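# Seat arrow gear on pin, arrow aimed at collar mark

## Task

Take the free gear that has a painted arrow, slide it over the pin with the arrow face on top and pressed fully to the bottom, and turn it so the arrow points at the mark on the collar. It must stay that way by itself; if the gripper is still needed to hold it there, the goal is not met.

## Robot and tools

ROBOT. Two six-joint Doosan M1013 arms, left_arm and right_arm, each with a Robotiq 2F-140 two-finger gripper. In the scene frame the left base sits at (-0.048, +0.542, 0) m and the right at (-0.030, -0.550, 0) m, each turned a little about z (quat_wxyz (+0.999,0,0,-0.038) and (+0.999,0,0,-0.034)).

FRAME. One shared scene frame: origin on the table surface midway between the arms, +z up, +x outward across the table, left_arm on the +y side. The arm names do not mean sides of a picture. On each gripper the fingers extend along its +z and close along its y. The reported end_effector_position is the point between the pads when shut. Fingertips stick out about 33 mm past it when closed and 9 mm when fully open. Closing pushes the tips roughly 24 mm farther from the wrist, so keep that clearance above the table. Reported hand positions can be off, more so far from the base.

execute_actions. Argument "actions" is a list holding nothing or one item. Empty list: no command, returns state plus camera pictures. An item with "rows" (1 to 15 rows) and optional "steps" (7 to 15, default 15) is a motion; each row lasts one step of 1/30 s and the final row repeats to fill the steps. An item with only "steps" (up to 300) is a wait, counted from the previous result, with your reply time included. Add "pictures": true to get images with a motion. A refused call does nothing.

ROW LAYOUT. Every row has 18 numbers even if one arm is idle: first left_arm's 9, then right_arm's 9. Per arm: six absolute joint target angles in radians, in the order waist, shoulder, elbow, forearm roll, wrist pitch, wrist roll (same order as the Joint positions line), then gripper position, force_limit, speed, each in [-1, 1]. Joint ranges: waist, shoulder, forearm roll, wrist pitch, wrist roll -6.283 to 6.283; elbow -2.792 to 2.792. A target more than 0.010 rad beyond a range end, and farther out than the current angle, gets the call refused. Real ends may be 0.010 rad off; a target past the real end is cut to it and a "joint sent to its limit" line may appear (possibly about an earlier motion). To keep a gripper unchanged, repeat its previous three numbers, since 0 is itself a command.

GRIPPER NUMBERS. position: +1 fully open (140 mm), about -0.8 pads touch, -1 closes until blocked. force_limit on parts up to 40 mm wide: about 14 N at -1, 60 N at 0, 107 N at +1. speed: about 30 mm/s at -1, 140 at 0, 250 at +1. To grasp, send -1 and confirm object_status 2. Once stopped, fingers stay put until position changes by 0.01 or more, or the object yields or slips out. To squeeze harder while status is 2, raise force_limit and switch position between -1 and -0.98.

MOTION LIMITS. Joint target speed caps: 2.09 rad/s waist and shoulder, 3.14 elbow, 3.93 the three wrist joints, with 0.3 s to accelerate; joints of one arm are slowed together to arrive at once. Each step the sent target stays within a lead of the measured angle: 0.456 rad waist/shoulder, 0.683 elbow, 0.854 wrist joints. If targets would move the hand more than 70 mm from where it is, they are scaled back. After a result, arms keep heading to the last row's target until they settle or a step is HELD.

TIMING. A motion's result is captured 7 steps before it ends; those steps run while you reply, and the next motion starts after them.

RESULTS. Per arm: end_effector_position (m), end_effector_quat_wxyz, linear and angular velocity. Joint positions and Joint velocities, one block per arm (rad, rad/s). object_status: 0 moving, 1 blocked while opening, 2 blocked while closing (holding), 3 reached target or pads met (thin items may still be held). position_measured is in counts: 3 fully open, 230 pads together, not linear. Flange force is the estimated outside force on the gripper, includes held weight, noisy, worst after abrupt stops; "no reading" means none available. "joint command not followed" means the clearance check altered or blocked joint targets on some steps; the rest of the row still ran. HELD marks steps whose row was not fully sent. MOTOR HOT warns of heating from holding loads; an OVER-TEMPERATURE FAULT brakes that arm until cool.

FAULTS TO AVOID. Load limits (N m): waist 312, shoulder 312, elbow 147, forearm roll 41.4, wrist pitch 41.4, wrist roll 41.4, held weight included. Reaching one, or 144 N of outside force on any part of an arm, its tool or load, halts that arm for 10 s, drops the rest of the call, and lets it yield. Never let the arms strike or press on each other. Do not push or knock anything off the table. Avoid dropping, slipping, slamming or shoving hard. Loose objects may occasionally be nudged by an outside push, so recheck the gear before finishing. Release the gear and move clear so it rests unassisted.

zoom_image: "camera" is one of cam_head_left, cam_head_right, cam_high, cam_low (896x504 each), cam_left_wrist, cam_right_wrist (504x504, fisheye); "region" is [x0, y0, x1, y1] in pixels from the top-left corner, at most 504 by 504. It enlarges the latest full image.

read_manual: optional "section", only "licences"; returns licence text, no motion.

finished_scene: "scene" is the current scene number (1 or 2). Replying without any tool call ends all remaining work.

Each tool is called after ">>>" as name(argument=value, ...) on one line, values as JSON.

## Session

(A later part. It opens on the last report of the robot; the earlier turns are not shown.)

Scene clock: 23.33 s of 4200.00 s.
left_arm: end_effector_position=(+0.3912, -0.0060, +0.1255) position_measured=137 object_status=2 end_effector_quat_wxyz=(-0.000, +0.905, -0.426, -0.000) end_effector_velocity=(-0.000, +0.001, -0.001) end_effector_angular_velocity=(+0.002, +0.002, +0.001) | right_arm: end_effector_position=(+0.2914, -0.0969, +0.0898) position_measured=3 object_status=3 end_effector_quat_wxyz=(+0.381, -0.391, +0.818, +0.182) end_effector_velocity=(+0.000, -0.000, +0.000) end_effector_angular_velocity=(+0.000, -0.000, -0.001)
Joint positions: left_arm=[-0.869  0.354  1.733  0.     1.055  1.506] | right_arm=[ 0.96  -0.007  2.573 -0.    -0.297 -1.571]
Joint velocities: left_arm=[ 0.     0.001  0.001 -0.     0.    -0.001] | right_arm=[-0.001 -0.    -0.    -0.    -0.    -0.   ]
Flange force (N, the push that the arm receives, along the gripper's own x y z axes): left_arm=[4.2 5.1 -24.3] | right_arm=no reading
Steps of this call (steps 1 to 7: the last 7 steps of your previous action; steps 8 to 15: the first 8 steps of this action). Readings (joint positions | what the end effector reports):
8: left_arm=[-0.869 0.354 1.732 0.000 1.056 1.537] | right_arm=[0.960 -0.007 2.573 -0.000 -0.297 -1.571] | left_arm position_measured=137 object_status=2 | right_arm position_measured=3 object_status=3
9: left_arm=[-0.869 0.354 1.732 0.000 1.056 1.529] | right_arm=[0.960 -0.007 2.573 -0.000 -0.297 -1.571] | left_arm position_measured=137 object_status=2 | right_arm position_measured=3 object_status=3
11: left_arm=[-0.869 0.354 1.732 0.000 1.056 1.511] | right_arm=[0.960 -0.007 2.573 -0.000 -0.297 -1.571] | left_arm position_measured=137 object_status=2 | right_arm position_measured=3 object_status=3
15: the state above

>>> execute_actions(actions=[{"rows":[[-0.8686,0.3525,1.7304,0,1.0587,1.506,-1,-0.7,-0.7,0.96,-0.007,2.573,0,-0.297,-1.571,1,0,0]],"steps":15}], pictures=true)

>>> zoom_image(camera="cam_left_wrist", region=[150,100,370,320])

>>> zoom_image(camera="cam_right_wrist", region=[140,230,290,380])

Scene clock: 24.60 s of 4200.00 s.
left_arm: end_effector_position=(+0.3912, -0.0059, +0.1278) position_measured=137 object_status=2 end_effector_quat_wxyz=(-0.000, +0.905, -0.426, -0.000) end_effector_velocity=(+0.000, -0.000, +0.003) end_effector_angular_velocity=(-0.001, -0.002, -0.001) | right_arm: end_effector_position=(+0.2914, -0.0969, +0.0898) position_measured=3 object_status=3 end_effector_quat_wxyz=(+0.381, -0.391, +0.818, +0.182) end_effector_velocity=(+0.001, -0.000, +0.000) end_effector_angular_velocity=(+0.001, -0.001, -0.001)
Joint positions: left_arm=[-0.869  0.353  1.731  0.     1.059  1.506] | right_arm=[ 0.96  -0.007  2.573 -0.    -0.297 -1.571]
Joint velocities: left_arm=[-0.    -0.003 -0.002  0.001  0.003  0.   ] | right_arm=[-0.001  0.     0.     0.    -0.001  0.   ]
Flange force (N, the push that the arm receives, along the gripper's own x y z axes): left_arm=[3.5 5.3 7.2] | right_arm=no reading
Steps of this call (steps 1 to 7: the last 7 steps of your previous action; steps 8 to 15: the robot went on to your last target; steps 16 to 30: nothing new was sent; steps 31 to 38: the first 8 steps of this action). Readings (joint positions | what the end effector reports):
31: left_arm=[-0.869 0.354 1.733 0.000 1.054 1.506] | right_arm=[0.960 -0.007 2.573 -0.000 -0.297 -1.571] | left_arm position_measured=137 object_status=2 | right_arm position_measured=3 object_status=3
32: left_arm=[-0.869 0.354 1.732 0.000 1.056 1.506] | right_arm=[0.960 -0.007 2.573 -0.000 -0.297 -1.571] | left_arm position_measured=137 object_status=2 | right_arm position_measured=3 object_status=3
34: left_arm=[-0.869 0.353 1.731 0.000 1.058 1.506] | right_arm=[0.960 -0.007 2.573 -0.000 -0.297 -1.571] | left_arm position_measured=137 object_status=2 | right_arm position_measured=3 object_status=3
38: the state above

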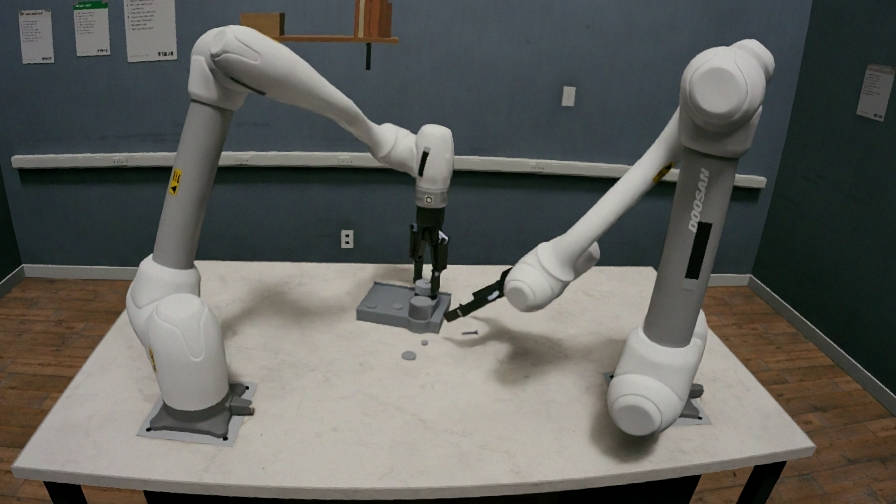

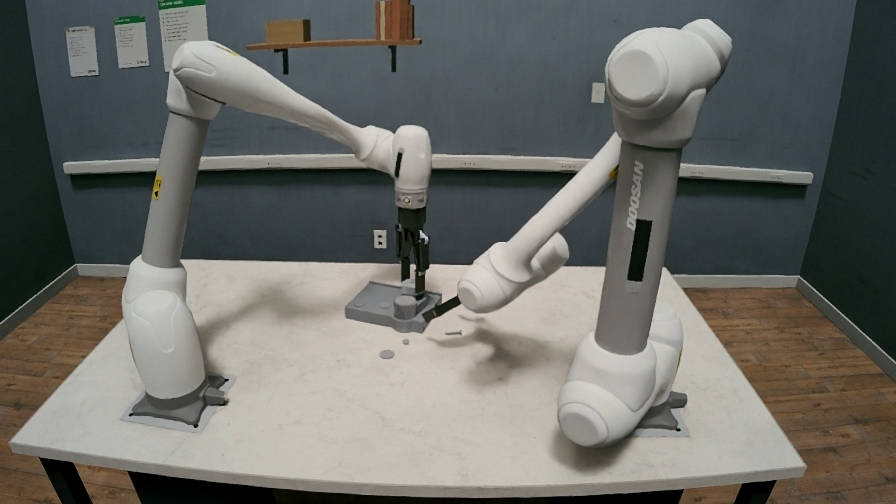

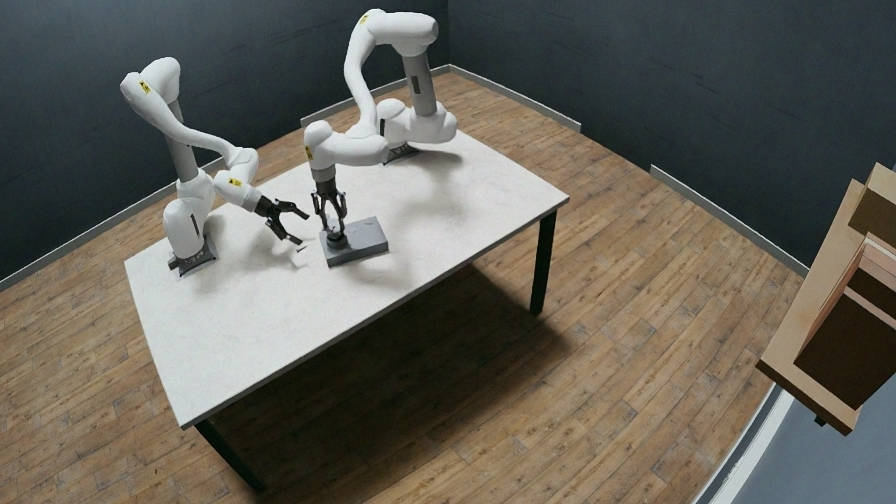

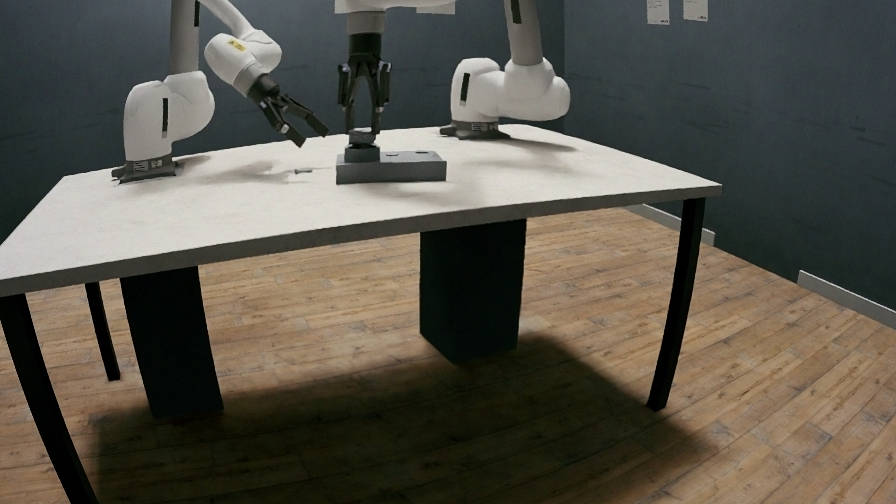

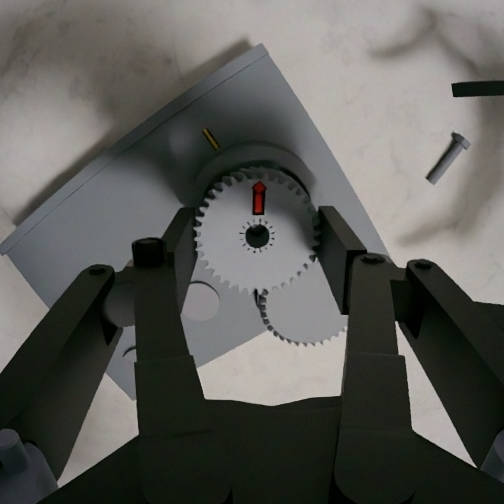

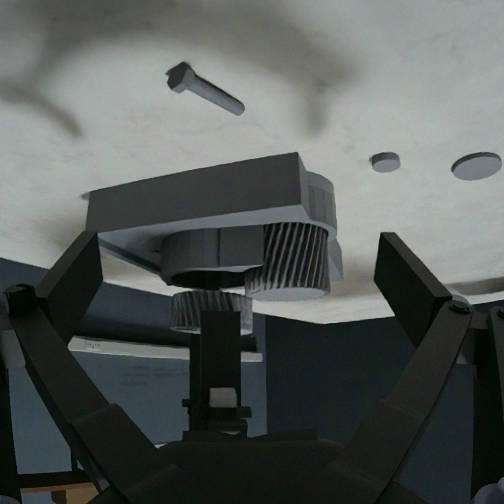

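Region (150, 100, 370, 320) of cam_left_wrist's 504x504 image, scaled by 2.291, with more detail than that image has.

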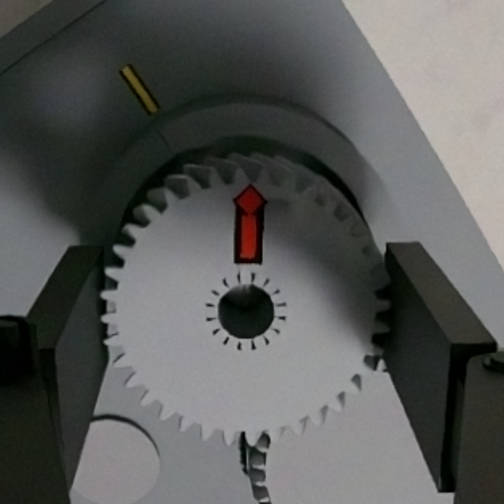

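Region (140, 230, 290, 380) of cam_right_wrist's 504x504 image, scaled by 3.360, with more detail than that image has.

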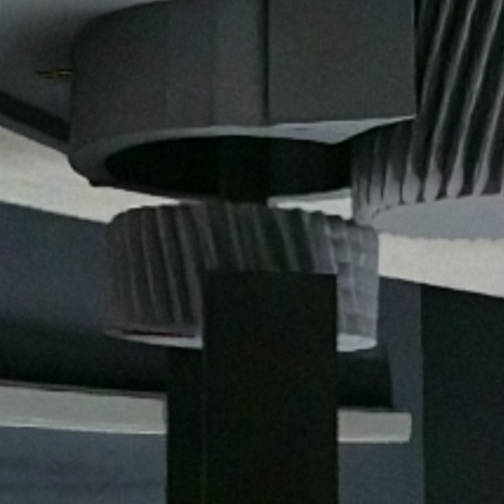

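>>> execute_actions(actions=[{"rows":[[-0.8686,0.3525,1.7304,0,1.0587,1.47,-1,-0.7,-0.7,0.96,-0.007,2.573,0,-0.297,-1.571,1,0,0],[-0.8686,0.3525,1.7304,0,1.0587,1.47,-1,-0.7,-0.7,0.96,-0.007,2.573,0,-0.297,-1.571,1,0,0],[-0.8686,0.3525,1.7304,0,1.0587,1.47,-1,-0.7,-0.7,0.96,-0.007,2.573,0,-0.297,-1.571,1,0,0],[-0.8686,0.3525,1.7304,0,1.0587,1.47,-1,-0.7,-0.7,0.96,-0.007,2.573,0,-0.297,-1.571,1,0,0],[-0.8686,0.3525,1.7304,0,1.0587,1.47,-1,-0.7,-0.7,0.96,-0.007,2.573,0,-0.297,-1.571,1,0,0],[-0.8686,0.3543,1.7324,0,1.0549,1.47,-1,-0.7,-0.7,0.96,-0.007,2.573,0,-0.297,-1.571,1,0,0]],"steps":15}])

>>> execute_actions(actions=[{"steps":8}])

Scene clock: 25.23 s of 4200.00 s.
left_arm: end_effector_position=(+0.3915, -0.0063, +0.1266) position_measured=137 object_status=2 end_effector_quat_wxyz=(+0.000, +0.912, -0.410, +0.000) end_effector_velocity=(-0.003, +0.003, -0.010) end_effector_angular_velocity=(+0.003, +0.001, -0.001) | right_arm: end_effector_position=(+0.2914, -0.0969, +0.0898) position_measured=3 object_status=3 end_effector_quat_wxyz=(+0.381, -0.391, +0.818, +0.182) end_effector_velocity=(+0.001, -0.000, +0.000) end_effector_angular_velocity=(+0.001, -0.000, -0.002)
Joint positions: left_arm=[-0.869  0.354  1.731  0.     1.056  1.47 ] | right_arm=[ 0.96  -0.007  2.573 -0.    -0.297 -1.571]
Joint velocities: left_arm=[-0.002  0.004  0.015  0.001 -0.016 -0.001] | right_arm=[-0.002  0.    -0.    -0.    -0.001  0.   ]
Flange force (N, the push that the arm receives, along the gripper's own x y z axes): left_arm=[3.4 -0.9 -31.9] | right_arm=no reading
Steps of this call (steps 1 to 7: the last 7 steps of your previous action; steps 8 to 11: the robot went on to your last target; steps 12 to 19: the first 8 steps of this action). Readings (joint positions | what the end effector reports):
12: left_arm=[-0.869 0.353 1.730 0.000 1.059 1.506] | right_arm=[0.960 -0.007 2.573 -0.000 -0.297 -1.571] | left_arm position_measured=137 object_status=2 | right_arm position_measured=3 object_status=3
13: left_arm=[-0.869 0.353 1.730 0.000 1.059 1.497] | right_arm=[0.960 -0.007 2.573 -0.000 -0.297 -1.571] | left_arm position_measured=137 object_status=2 | right_arm position_measured=3 object_status=3
15: left_arm=[-0.869 0.352 1.730 0.000 1.059 1.472] | right_arm=[0.960 -0.007 2.573 -0.000 -0.297 -1.571] | left_arm position_measured=137 object_status=2 | right_arm position_measured=3 object_status=3
19: the state above

Scene clock: 25.50 s of 4200.00 s.
left_arm: end_effector_position=(+0.3912, -0.0060, +0.1257) position_measured=137 object_status=2 end_effector_quat_wxyz=(+0.000, +0.912, -0.410, +0.000) end_effector_velocity=(+0.001, -0.000, +0.001) end_effector_angular_velocity=(-0.003, -0.001, +0.002) | right_arm: end_effector_position=(+0.2914, -0.0969, +0.0898) position_measured=3 object_status=3 end_effector_quat_wxyz=(+0.381, -0.391, +0.818, +0.182) end_effector_velocity=(+0.000, +0.001, +0.000) end_effector_angular_velocity=(+0.000, -0.000, +0.001)
Joint positions: left_arm=[-0.869  0.354  1.732  0.     1.055  1.47 ] | right_arm=[ 0.96  -0.007  2.573 -0.    -0.297 -1.571]
Joint velocities: left_arm=[ 0.001 -0.001 -0.001 -0.001 -0.001  0.   ] | right_arm=[ 0.001  0.    -0.001 -0.     0.001 -0.   ]
Flange force (N, the push that the arm receives, along the gripper's own x y z axes): left_arm=[8.9 -4.8 -28.7] | right_arm=no reading
Kept back: nothing.
Steps of this call (steps 1 to 7: the last 7 steps of your previous action; step 8: the robot went on to your last target). Readings (joint positions | what the end effector reports):
1: left_arm=[-0.869 0.354 1.732 0.000 1.055 1.470] | right_arm=[0.960 -0.007 2.573 -0.000 -0.297 -1.571] | left_arm position_measured=137 object_status=2 | right_arm position_measured=3 object_status=3
2: left_arm=[-0.869 0.354 1.732 0.000 1.055 1.470] | right_arm=[0.960 -0.007 2.573 -0.000 -0.297 -1.571] | left_arm position_measured=137 object_status=2 | right_arm position_measured=3 object_status=3
4: left_arm=[-0.869 0.354 1.732 0.000 1.055 1.470] | right_arm=[0.960 -0.007 2.573 -0.000 -0.297 -1.571] | left_arm position_measured=137 object_status=2 | right_arm position_measured=3 object_status=3
8: the state above

Worse. Try higher.

>>> execute_actions(actions=[{"rows":[[-0.8686,0.3520,1.7299,0,1.0597,1.47,-1,-0.7,-0.7,0.96,-0.007,2.573,0,-0.297,-1.571,1,0,0]],"steps":9}])

>>> execute_actions(actions=[{"rows":[[-0.8686,0.3520,1.7299,0,1.0597,1.555,-1,-0.7,-0.7,0.96,-0.007,2.573,0,-0.297,-1.571,1,0,0]],"steps":9}])

>>> execute_actions(actions=[{"rows":[[-0.8686,0.3540,1.7320,0,1.0556,1.555,-1,-0.7,-0.7,0.96,-0.007,2.573,0,-0.297,-1.571,1,0,0]],"steps":15}], pictures=true)

>>> zoom_image(camera="cam_left_wrist", region=[150,100,370,320])

Scene clock: 25.87 s of 4200.00 s.
left_arm: end_effector_position=(+0.3910, -0.0057, +0.1267) position_measured=137 object_status=2 end_effector_quat_wxyz=(-0.000, +0.912, -0.410, -0.000) end_effector_velocity=(-0.006, +0.010, +0.032) end_effector_angular_velocity=(+0.025, +0.015, -0.001) | right_arm: end_effector_position=(+0.2914, -0.0969, +0.0898) position_measured=3 object_status=3 end_effector_quat_wxyz=(+0.381, -0.391, +0.818, +0.182) end_effector_velocity=(+0.000, -0.001, -0.000) end_effector_angular_velocity=(-0.000, +0.000, -0.001)
Joint positions: left_arm=[-0.869  0.353  1.732  0.     1.057  1.47 ] | right_arm=[ 0.96  -0.007  2.573 -0.    -0.297 -1.571]
Joint velocities: left_arm=[ 0.    -0.028 -0.025  0.002  0.082 -0.   ] | right_arm=[-0.001  0.     0.001 -0.    -0.001 -0.   ]
Flange force (N, the push that the arm receives, along the gripper's own x y z axes): left_arm=[12.6 -4.3 -7.6] | right_arm=no reading
Steps of this call (steps 1 to 9: the robot went on to your last target; steps 10 to 11: the first 2 steps of this action). Readings (joint positions | what the end effector reports):
10: left_arm=[-0.869 0.354 1.732 0.000 1.055 1.470] | right_arm=[0.960 -0.007 2.573 -0.000 -0.297 -1.571] | left_arm position_measured=137 object_status=2 | right_arm position_measured=3 object_status=3
11: the state above

Scene clock: 26.17 s of 4200.00 s.
left_arm: end_effector_position=(+0.3912, -0.0059, +0.1285) position_measured=137 object_status=2 end_effector_quat_wxyz=(-0.000, +0.910, -0.414, -0.000) end_effector_velocity=(+0.001, -0.001, +0.001) end_effector_angular_velocity=(-0.002, -0.001, -0.453) | right_arm: end_effector_position=(+0.2914, -0.0969, +0.0898) position_measured=3 object_status=3 end_effector_quat_wxyz=(+0.381, -0.391, +0.818, +0.182) end_effector_velocity=(+0.001, -0.000, +0.000) end_effector_angular_velocity=(+0.000, -0.000, -0.002)
Joint positions: left_arm=[-0.869  0.352  1.73   0.     1.06   1.479] | right_arm=[ 0.96  -0.007  2.573 -0.    -0.297 -1.571]
Joint velocities: left_arm=[ 0.    -0.001 -0.001 -0.     0.     0.453] | right_arm=[-0.002 -0.    -0.    -0.     0.     0.   ]
Flange force (N, the push that the arm receives, along the gripper's own x y z axes): left_arm=[1.3 1.5 8.2] | right_arm=no reading
Steps of this call (steps 1 to 7: the last 7 steps of your previous action; steps 8 to 9: the first 2 steps of this action). Readings (joint positions | what the end effector reports):
8: left_arm=[-0.869 0.352 1.730 0.000 1.060 1.470] | right_arm=[0.960 -0.007 2.573 -0.000 -0.297 -1.571] | left_arm position_measured=137 object_status=2 | right_arm position_measured=3 object_status=3
9: the state above

Scene clock: 26.67 s of 4200.00 s.
left_arm: end_effector_position=(+0.3912, -0.0060, +0.1262) position_measured=137 object_status=2 end_effector_quat_wxyz=(+0.000, +0.894, -0.448, +0.000) end_effector_velocity=(-0.000, +0.000, -0.001) end_effector_angular_velocity=(-0.000, +0.002, +0.001) | right_arm: end_effector_position=(+0.2914, -0.0969, +0.0898) position_measured=3 object_status=3 end_effector_quat_wxyz=(+0.381, -0.391, +0.818, +0.182) end_effector_velocity=(-0.000, -0.000, -0.000) end_effector_angular_velocity=(+0.000, +0.000, -0.000)
Joint positions: left_arm=[-0.869  0.354  1.732  0.     1.056  1.555] | right_arm=[ 0.96  -0.007  2.573 -0.    -0.297 -1.571]
Joint velocities: left_arm=[ 0.001  0.     0.001 -0.002 -0.001  0.001] | right_arm=[ 0.     0.     0.     0.    -0.001  0.   ]
Flange force (N, the push that the arm receives, along the gripper's own x y z axes): left_arm=[2.0 1.1 7.2] | right_arm=no reading
Steps of this call (steps 1 to 7: the last 7 steps of your previous action; steps 8 to 15: the first 8 steps of this action). Readings (joint positions | what the end effector reports):
8: left_arm=[-0.869 0.352 1.730 0.000 1.060 1.555] | right_arm=[0.960 -0.007 2.573 -0.000 -0.297 -1.571] | left_arm position_measured=137 object_status=2 | right_arm position_measured=3 object_status=3
9: left_arm=[-0.869 0.353 1.730 0.000 1.058 1.555] | right_arm=[0.960 -0.007 2.573 -0.000 -0.297 -1.571] | left_arm position_measured=137 object_status=2 | right_arm position_measured=3 object_status=3
11: left_arm=[-0.869 0.354 1.732 0.000 1.056 1.555] | right_arm=[0.960 -0.007 2.573 -0.000 -0.297 -1.571] | left_arm position_measured=137 object_status=2 | right_arm position_measured=3 object_status=3
15: the state above

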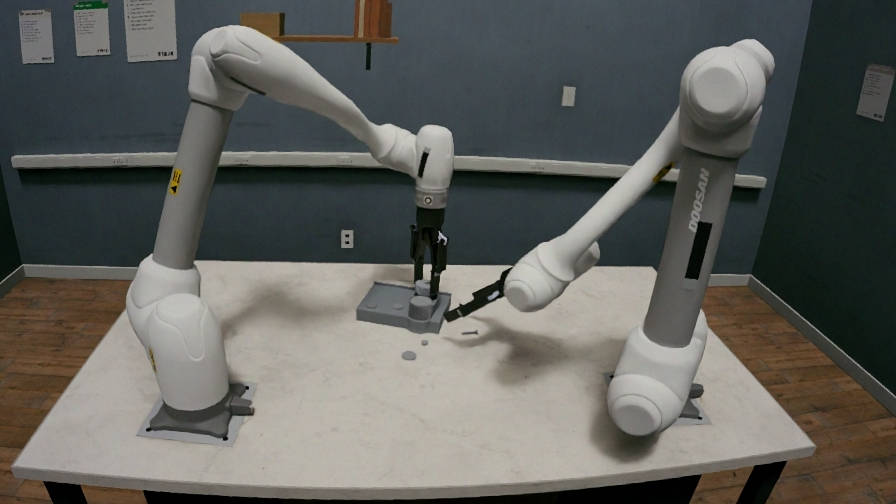

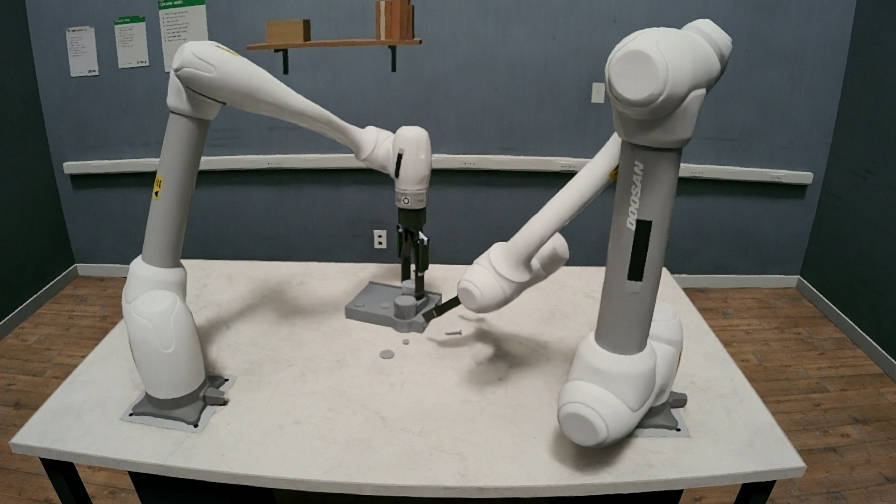

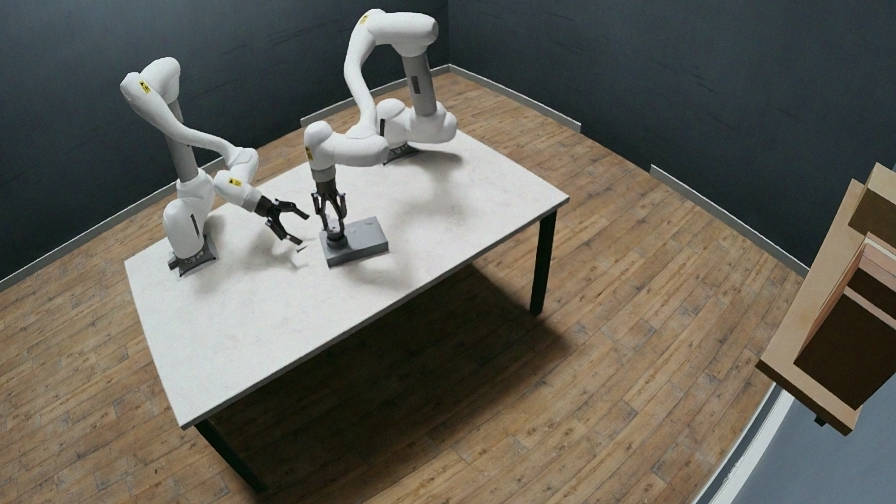

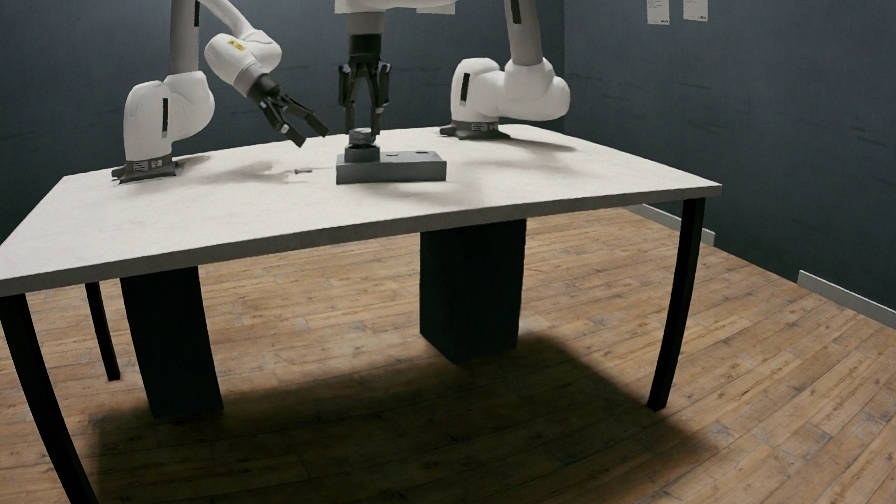

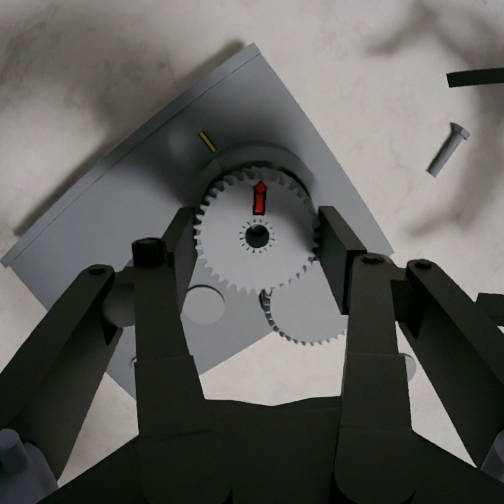

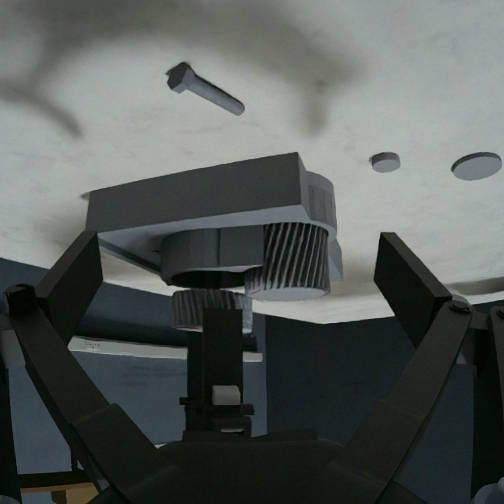

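Region (150, 100, 370, 320) of cam_left_wrist's 504x504 image, scaled by 2.291, with more detail than that image has.

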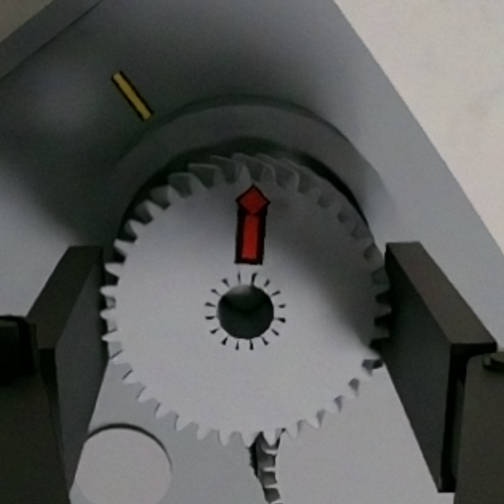

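>>> execute_actions(actions=[{"rows":[[-0.8686,0.3550,1.7331,0,1.0535,1.53,-1,-0.7,-0.7,0.96,-0.007,2.573,0,-0.297,-1.571,1,0,0]],"steps":15}])

Scene clock: 27.17 s of 4200.00 s.
left_arm: end_effector_position=(+0.3912, -0.0060, +0.1249) position_measured=137 object_status=2 end_effector_quat_wxyz=(-0.000, +0.900, -0.437, +0.000) end_effector_velocity=(+0.000, -0.001, +0.001) end_effector_angular_velocity=(-0.002, -0.001, -0.000) | right_arm: end_effector_position=(+0.2914, -0.0969, +0.0898) position_measured=3 object_status=3 end_effector_quat_wxyz=(+0.381, -0.391, +0.818, +0.182) end_effector_velocity=(-0.001, +0.000, -0.001) end_effector_angular_velocity=(-0.001, +0.001, +0.001)
Joint positions: left_arm=[-0.869  0.355  1.733  0.     1.054  1.53 ] | right_arm=[ 0.96  -0.007  2.573 -0.    -0.297 -1.571]
Joint velocities: left_arm=[-0.001 -0.001 -0.002 -0.    -0.    -0.   ] | right_arm=[ 0.002 -0.     0.     0.     0.001  0.   ]
Flange force (N, the push that the arm receives, along the gripper's own x y z axes): left_arm=[-2.8 -1.9 -8.1] | right_arm=no reading
Steps of this call (steps 1 to 7: the last 7 steps of your previous action; steps 8 to 15: the first 8 steps of this action). Readings (joint positions | what the end effector reports):
8: left_arm=[-0.869 0.354 1.732 0.000 1.056 1.555] | right_arm=[0.960 -0.007 2.573 -0.000 -0.297 -1.571] | left_arm position_measured=137 object_status=2 | right_arm position_measured=3 object_status=3
9: left_arm=[-0.869 0.354 1.732 0.000 1.055 1.547] | right_arm=[0.960 -0.007 2.573 -0.000 -0.297 -1.571] | left_arm position_measured=137 object_status=2 | right_arm position_measured=3 object_status=3
11: left_arm=[-0.869 0.355 1.733 0.000 1.054 1.531] | right_arm=[0.960 -0.007 2.573 -0.000 -0.297 -1.571] | left_arm position_measured=137 object_status=2 | right_arm position_measured=3 object_status=3
15: the state above

Lateral sign flipped: other flank; go lower.

>>> execute_actions(actions=[{"rows":[[-0.8686,0.3550,1.7331,0,1.0535,1.51,-1,-0.7,-0.7,0.96,-0.007,2.573,0,-0.297,-1.571,1,0,0]],"steps":15}])

>>> execute_actions(actions=[{"rows":[[-0.8686,0.3560,1.7342,0,1.0514,1.495,-1,-0.7,-0.7,0.96,-0.007,2.573,0,-0.297,-1.571,1,0,0]],"steps":15}])

Scene clock: 27.67 s of 4200.00 s.
left_arm: end_effector_position=(+0.3912, -0.0059, +0.1247) position_measured=137 object_status=2 end_effector_quat_wxyz=(-0.000, +0.904, -0.428, -0.000) end_effector_velocity=(+0.000, +0.001, +0.001) end_effector_angular_velocity=(-0.001, +0.000, +0.001) | right_arm: end_effector_position=(+0.2914, -0.0969, +0.0898) position_measured=3 object_status=3 end_effector_quat_wxyz=(+0.381, -0.391, +0.818, +0.182) end_effector_velocity=(-0.001, +0.000, -0.000) end_effector_angular_velocity=(-0.001, +0.001, +0.002)
Joint positions: left_arm=[-0.869  0.355  1.733  0.     1.053  1.51 ] | right_arm=[ 0.96  -0.007  2.573 -0.    -0.297 -1.571]
Joint velocities: left_arm=[ 0.001 -0.001  0.    -0.001  0.001  0.   ] | right_arm=[ 0.002 -0.     0.001  0.     0.001 -0.   ]
Flange force (N, the push that the arm receives, along the gripper's own x y z axes): left_arm=[-0.1 -0.5 5.3] | right_arm=no reading
Steps of this call (steps 1 to 7: the last 7 steps of your previous action; steps 8 to 15: the first 8 steps of this action). Readings (joint positions | what the end effector reports):
8: left_arm=[-0.869 0.355 1.733 0.000 1.054 1.530] | right_arm=[0.960 -0.007 2.573 -0.000 -0.297 -1.571] | left_arm position_measured=137 object_status=2 | right_arm position_measured=3 object_status=3
9: left_arm=[-0.869 0.355 1.733 0.000 1.053 1.522] | right_arm=[0.960 -0.007 2.573 -0.000 -0.297 -1.571] | left_arm position_measured=137 object_status=2 | right_arm position_measured=3 object_status=3
11: left_arm=[-0.869 0.355 1.733 0.000 1.053 1.511] | right_arm=[0.960 -0.007 2.573 -0.000 -0.297 -1.571] | left_arm position_measured=137 object_status=2 | right_arm position_measured=3 object_status=3
15: the state above

Scene clock: 28.17 s of 4200.00 s.
left_arm: end_effector_position=(+0.3912, -0.0060, +0.1237) position_measured=137 object_status=2 end_effector_quat_wxyz=(+0.000, +0.907, -0.421, +0.000) end_effector_velocity=(-0.001, -0.001, +0.000) end_effector_angular_velocity=(-0.002, -0.001, -0.002) | right_arm: end_effector_position=(+0.2914, -0.0969, +0.0898) position_measured=3 object_status=3 end_effector_quat_wxyz=(+0.381, -0.391, +0.818, +0.182) end_effector_velocity=(-0.000, -0.001, -0.001) end_effector_angular_velocity=(-0.001, +0.001, -0.001)
Joint positions: left_arm=[-0.869  0.356  1.734 -0.     1.051  1.495] | right_arm=[ 0.96  -0.007  2.573 -0.    -0.297 -1.571]
Joint velocities: left_arm=[-0.002  0.    -0.    -0.    -0.001  0.001] | right_arm=[-0.001 -0.     0.002 -0.    -0.001  0.   ]
Flange force (N, the push that the arm receives, along the gripper's own x y z axes): left_arm=[-10.5 0.8 -12.0] | right_arm=no reading
Steps of this call (steps 1 to 7: the last 7 steps of your previous action; steps 8 to 15: the first 8 steps of this action). Readings (joint positions | what the end effector reports):
8: left_arm=[-0.869 0.355 1.733 0.000 1.053 1.510] | right_arm=[0.960 -0.007 2.573 -0.000 -0.297 -1.571] | left_arm position_measured=137 object_status=2 | right_arm position_measured=3 object_status=3
9: left_arm=[-0.869 0.355 1.733 0.000 1.053 1.503] | right_arm=[0.960 -0.007 2.573 -0.000 -0.297 -1.571] | left_arm position_measured=137 object_status=2 | right_arm position_measured=3 object_status=3
11: left_arm=[-0.869 0.356 1.734 -0.000 1.052 1.495] | right_arm=[0.960 -0.007 2.573 -0.000 -0.297 -1.571] | left_arm position_measured=137 object_status=2 | right_arm position_measured=3 object_status=3
15: the state above

>>> execute_actions(actions=[{"rows":[[-0.8686,0.3560,1.7342,0,1.0514,1.478,-1,-0.7,-0.7,0.96,-0.007,2.573,0,-0.297,-1.571,1,0,0]],"steps":15}])

>>> execute_actions(actions=[{"rows":[[-0.8686,0.3570,1.7353,0,1.0493,1.465,-1,-0.7,-0.7,0.96,-0.007,2.573,0,-0.297,-1.571,1,0,0]],"steps":15}], pictures=true)

>>> zoom_image(camera="cam_left_wrist", region=[150,100,370,320])

>>> zoom_image(camera="cam_right_wrist", region=[140,230,290,380])

Scene clock: 28.70 s of 4200.00 s.
left_arm: end_effector_position=(+0.3912, -0.0059, +0.1235) position_measured=137 object_status=2 end_effector_quat_wxyz=(-0.000, +0.911, -0.413, -0.000) end_effector_velocity=(+0.001, +0.000, -0.000) end_effector_angular_velocity=(-0.001, -0.001, +0.001) | right_arm: end_effector_position=(+0.2914, -0.0969, +0.0898) position_measured=3 object_status=3 end_effector_quat_wxyz=(+0.381, -0.391, +0.818, +0.182) end_effector_velocity=(-0.000, +0.000, +0.000) end_effector_angular_velocity=(-0.001, +0.000, +0.001)
Joint positions: left_arm=[-0.869  0.356  1.734 -0.     1.051  1.478] | right_arm=[ 0.96  -0.007  2.573 -0.    -0.297 -1.571]
Joint velocities: left_arm=[ 0.001  0.     0.     0.001 -0.002 -0.   ] | right_arm=[ 0.001  0.    -0.001 -0.     0.001 -0.   ]
Flange force (N, the push that the arm receives, along the gripper's own x y z axes): left_arm=[-6.7 -1.3 1.6] | right_arm=no reading
Steps of this call (steps 1 to 7: the last 7 steps of your previous action; step 8: the robot went on to your last target; steps 9 to 16: the first 8 steps of this action). Readings (joint positions | what the end effector reports):
9: left_arm=[-0.869 0.356 1.734 -0.000 1.051 1.495] | right_arm=[0.960 -0.007 2.573 -0.000 -0.297 -1.571] | left_arm position_measured=137 object_status=2 | right_arm position_measured=3 object_status=3
10: left_arm=[-0.869 0.356 1.734 -0.000 1.051 1.488] | right_arm=[0.960 -0.007 2.573 -0.000 -0.297 -1.571] | left_arm position_measured=137 object_status=2 | right_arm position_measured=3 object_status=3
12: left_arm=[-0.869 0.356 1.734 -0.000 1.051 1.478] | right_arm=[0.960 -0.007 2.573 -0.000 -0.297 -1.571] | left_arm position_measured=137 object_status=2 | right_arm position_measured=3 object_status=3
16: the state above

Scene clock: 29.20 s of 4200.00 s.
left_arm: end_effector_position=(+0.3912, -0.0060, +0.1225) position_measured=137 object_status=2 end_effector_quat_wxyz=(+0.000, +0.913, -0.407, +0.000) end_effector_velocity=(+0.000, -0.002, +0.001) end_effector_angular_velocity=(-0.003, -0.003, -0.002) | right_arm: end_effector_position=(+0.2914, -0.0969, +0.0898) position_measured=3 object_status=3 end_effector_quat_wxyz=(+0.381, -0.391, +0.818, +0.182) end_effector_velocity=(-0.000, -0.000, -0.000) end_effector_angular_velocity=(+0.000, -0.000, -0.000)
Joint positions: left_arm=[-0.869  0.357  1.735 -0.     1.049  1.465] | right_arm=[ 0.96  -0.007  2.573 -0.    -0.297 -1.571]
Joint velocities: left_arm=[-0.002  0.    -0.002  0.001 -0.002  0.   ] | right_arm=[ 0.    -0.     0.     0.    -0.001  0.   ]
Flange force (N, the push that the arm receives, along the gripper's own x y z axes): left_arm=[-11.1 1.4 -3.6] | right_arm=no reading
Steps of this call (steps 1 to 7: the last 7 steps of your previous action; steps 8 to 15: the first 8 steps of this action). Readings (joint positions | what the end effector reports):
8: left_arm=[-0.869 0.356 1.734 -0.000 1.051 1.478] | right_arm=[0.960 -0.007 2.573 -0.000 -0.297 -1.571] | left_arm position_measured=137 object_status=2 | right_arm position_measured=3 object_status=3
9: left_arm=[-0.869 0.356 1.734 -0.000 1.051 1.472] | right_arm=[0.960 -0.007 2.573 -0.000 -0.297 -1.571] | left_arm position_measured=137 object_status=2 | right_arm position_measured=3 object_status=3
11: left_arm=[-0.869 0.357 1.735 -0.000 1.049 1.465] | right_arm=[0.960 -0.007 2.573 -0.000 -0.297 -1.571] | left_arm position_measured=137 object_status=2 | right_arm position_measured=3 object_status=3
15: the state above

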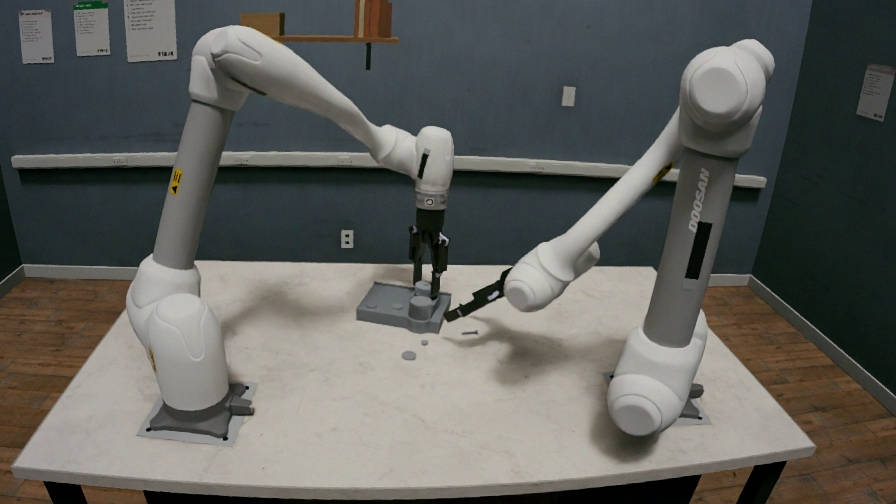

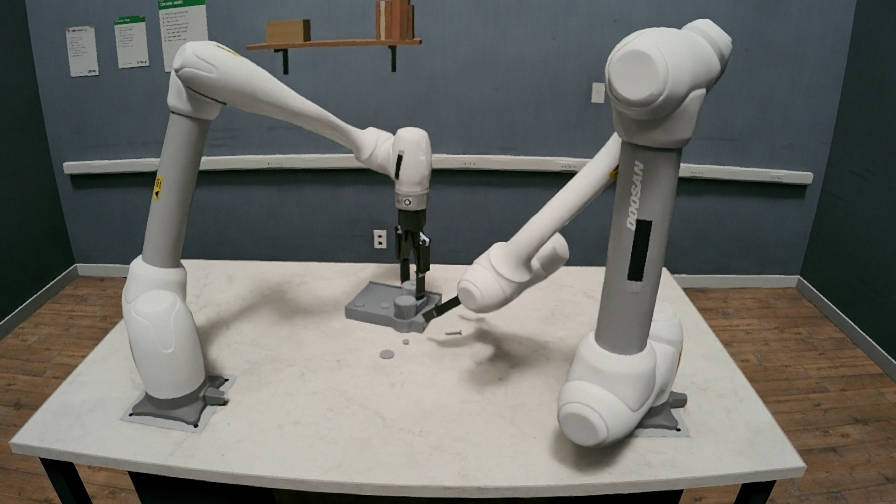

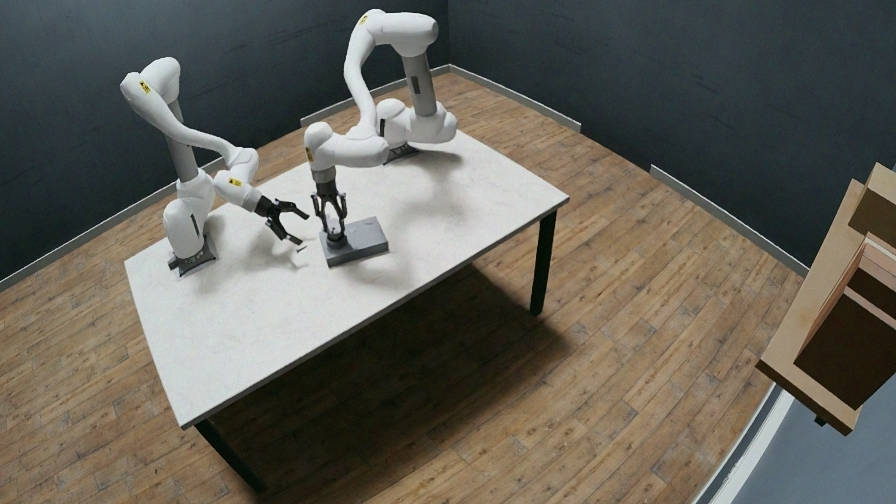

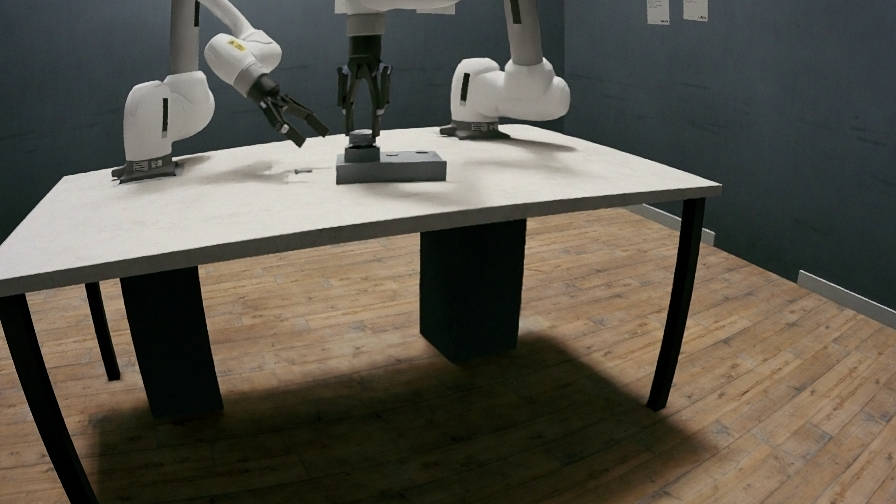

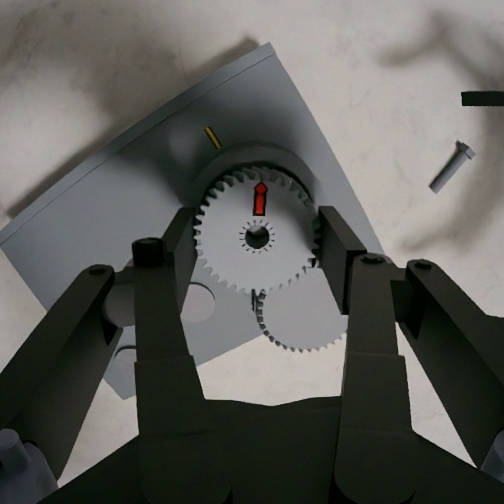

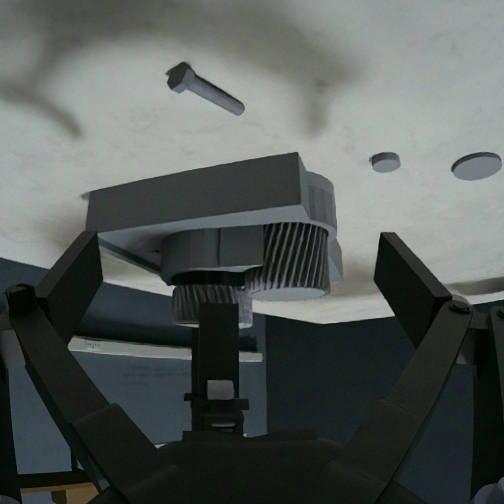

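Region (150, 100, 370, 320) of cam_left_wrist's 504x504 image, scaled by 2.291, with more detail than that image has.

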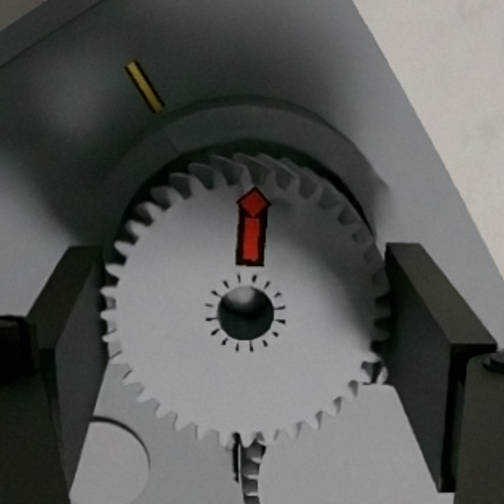

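Region (140, 230, 290, 380) of cam_right_wrist's 504x504 image, scaled by 3.360, with more detail than that image has.

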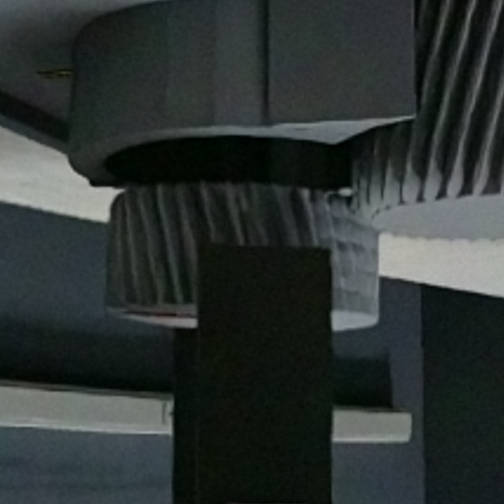

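>>> execute_actions(actions=[{"rows":[[-0.8686,0.3592,1.7383,0,1.0441,1.437,-1,-0.7,-0.7,0.96,-0.007,2.573,0,-0.297,-1.571,1,0,0]],"steps":15}])

>>> execute_actions(actions=[{"rows":[[-0.8686,0.3625,1.7418,0,1.0373,1.399,-1,-0.7,-0.7,0.96,-0.007,2.573,0,-0.297,-1.571,1,0,0]],"steps":15}])

Scene clock: 29.70 s of 4200.00 s.
left_arm: end_effector_position=(+0.3911, -0.0058, +0.1193) position_measured=137 object_status=2 end_effector_quat_wxyz=(-0.000, +0.919, -0.394, -0.000) end_effector_velocity=(+0.000, -0.001, +0.002) end_effector_angular_velocity=(-0.003, -0.002, +0.000) | right_arm: end_effector_position=(+0.2914, -0.0969, +0.0898) position_measured=3 object_status=3 end_effector_quat_wxyz=(+0.381, -0.391, +0.818, +0.182) end_effector_velocity=(+0.000, -0.001, -0.000) end_effector_angular_velocity=(-0.001, +0.001, -0.001)
Joint positions: left_arm=[-0.869  0.359  1.738 -0.     1.044  1.437] | right_arm=[ 0.96  -0.007  2.573 -0.    -0.297 -1.571]
Joint velocities: left_arm=[ 0.    -0.002 -0.001 -0.    -0.    -0.   ] | right_arm=[-0.001  0.     0.    -0.     0.001 -0.   ]
Flange force (N, the push that the arm receives, along the gripper's own x y z axes): left_arm=[-11.1 4.3 3.6] | right_arm=no reading
Steps of this call (steps 1 to 7: the last 7 steps of your previous action; steps 8 to 15: the first 8 steps of this action). Readings (joint positions | what the end effector reports):
8: left_arm=[-0.869 0.357 1.735 -0.000 1.049 1.465] | right_arm=[0.960 -0.007 2.573 -0.000 -0.297 -1.571] | left_arm position_measured=137 object_status=2 | right_arm position_measured=3 object_status=3
9: left_arm=[-0.869 0.358 1.736 -0.000 1.048 1.456] | right_arm=[0.960 -0.007 2.573 -0.000 -0.297 -1.571] | left_arm position_measured=137 object_status=2 | right_arm position_measured=3 object_status=3
11: left_arm=[-0.869 0.359 1.738 -0.000 1.044 1.438] | right_arm=[0.960 -0.007 2.573 -0.000 -0.297 -1.571] | left_arm position_measured=137 object_status=2 | right_arm position_measured=3 object_status=3
15: the state above

Scene clock: 30.20 s of 4200.00 s.
left_arm: end_effector_position=(+0.3911, -0.0058, +0.1154) position_measured=137 object_status=2 end_effector_quat_wxyz=(+0.000, +0.926, -0.377, -0.000) end_effector_velocity=(+0.002, -0.002, +0.002) end_effector_angular_velocity=(-0.005, -0.002, +0.003) | right_arm: end_effector_position=(+0.2914, -0.0969, +0.0898) position_measured=3 object_status=3 end_effector_quat_wxyz=(+0.381, -0.391, +0.818, +0.182) end_effector_velocity=(-0.001, +0.000, -0.000) end_effector_angular_velocity=(+0.000, +0.000, +0.001)
Joint positions: left_arm=[-0.869  0.362  1.742 -0.     1.037  1.399] | right_arm=[ 0.96  -0.007  2.573 -0.    -0.297 -1.571]
Joint velocities: left_arm=[ 0.001 -0.001 -0.003 -0.001 -0.002 -0.001] | right_arm=[ 0.001 -0.     0.     0.001 -0.    -0.   ]
Flange force (N, the push that the arm receives, along the gripper's own x y z axes): left_arm=[-15.6 5.2 -2.6] | right_arm=no reading
Steps of this call (steps 1 to 7: the last 7 steps of your previous action; steps 8 to 15: the first 8 steps of this action). Readings (joint positions | what the end effector reports):
8: left_arm=[-0.869 0.359 1.738 -0.000 1.044 1.436] | right_arm=[0.960 -0.007 2.573 -0.000 -0.297 -1.571] | left_arm position_measured=137 object_status=2 | right_arm position_measured=3 object_status=3
9: left_arm=[-0.869 0.360 1.739 -0.000 1.043 1.428] | right_arm=[0.960 -0.007 2.573 -0.000 -0.297 -1.571] | left_arm position_measured=137 object_status=2 | right_arm position_measured=3 object_status=3
11: left_arm=[-0.869 0.362 1.742 -0.000 1.038 1.401] | right_arm=[0.960 -0.007 2.573 -0.000 -0.297 -1.571] | left_arm position_measured=137 object_status=2 | right_arm position_measured=3 object_status=3
15: the state above


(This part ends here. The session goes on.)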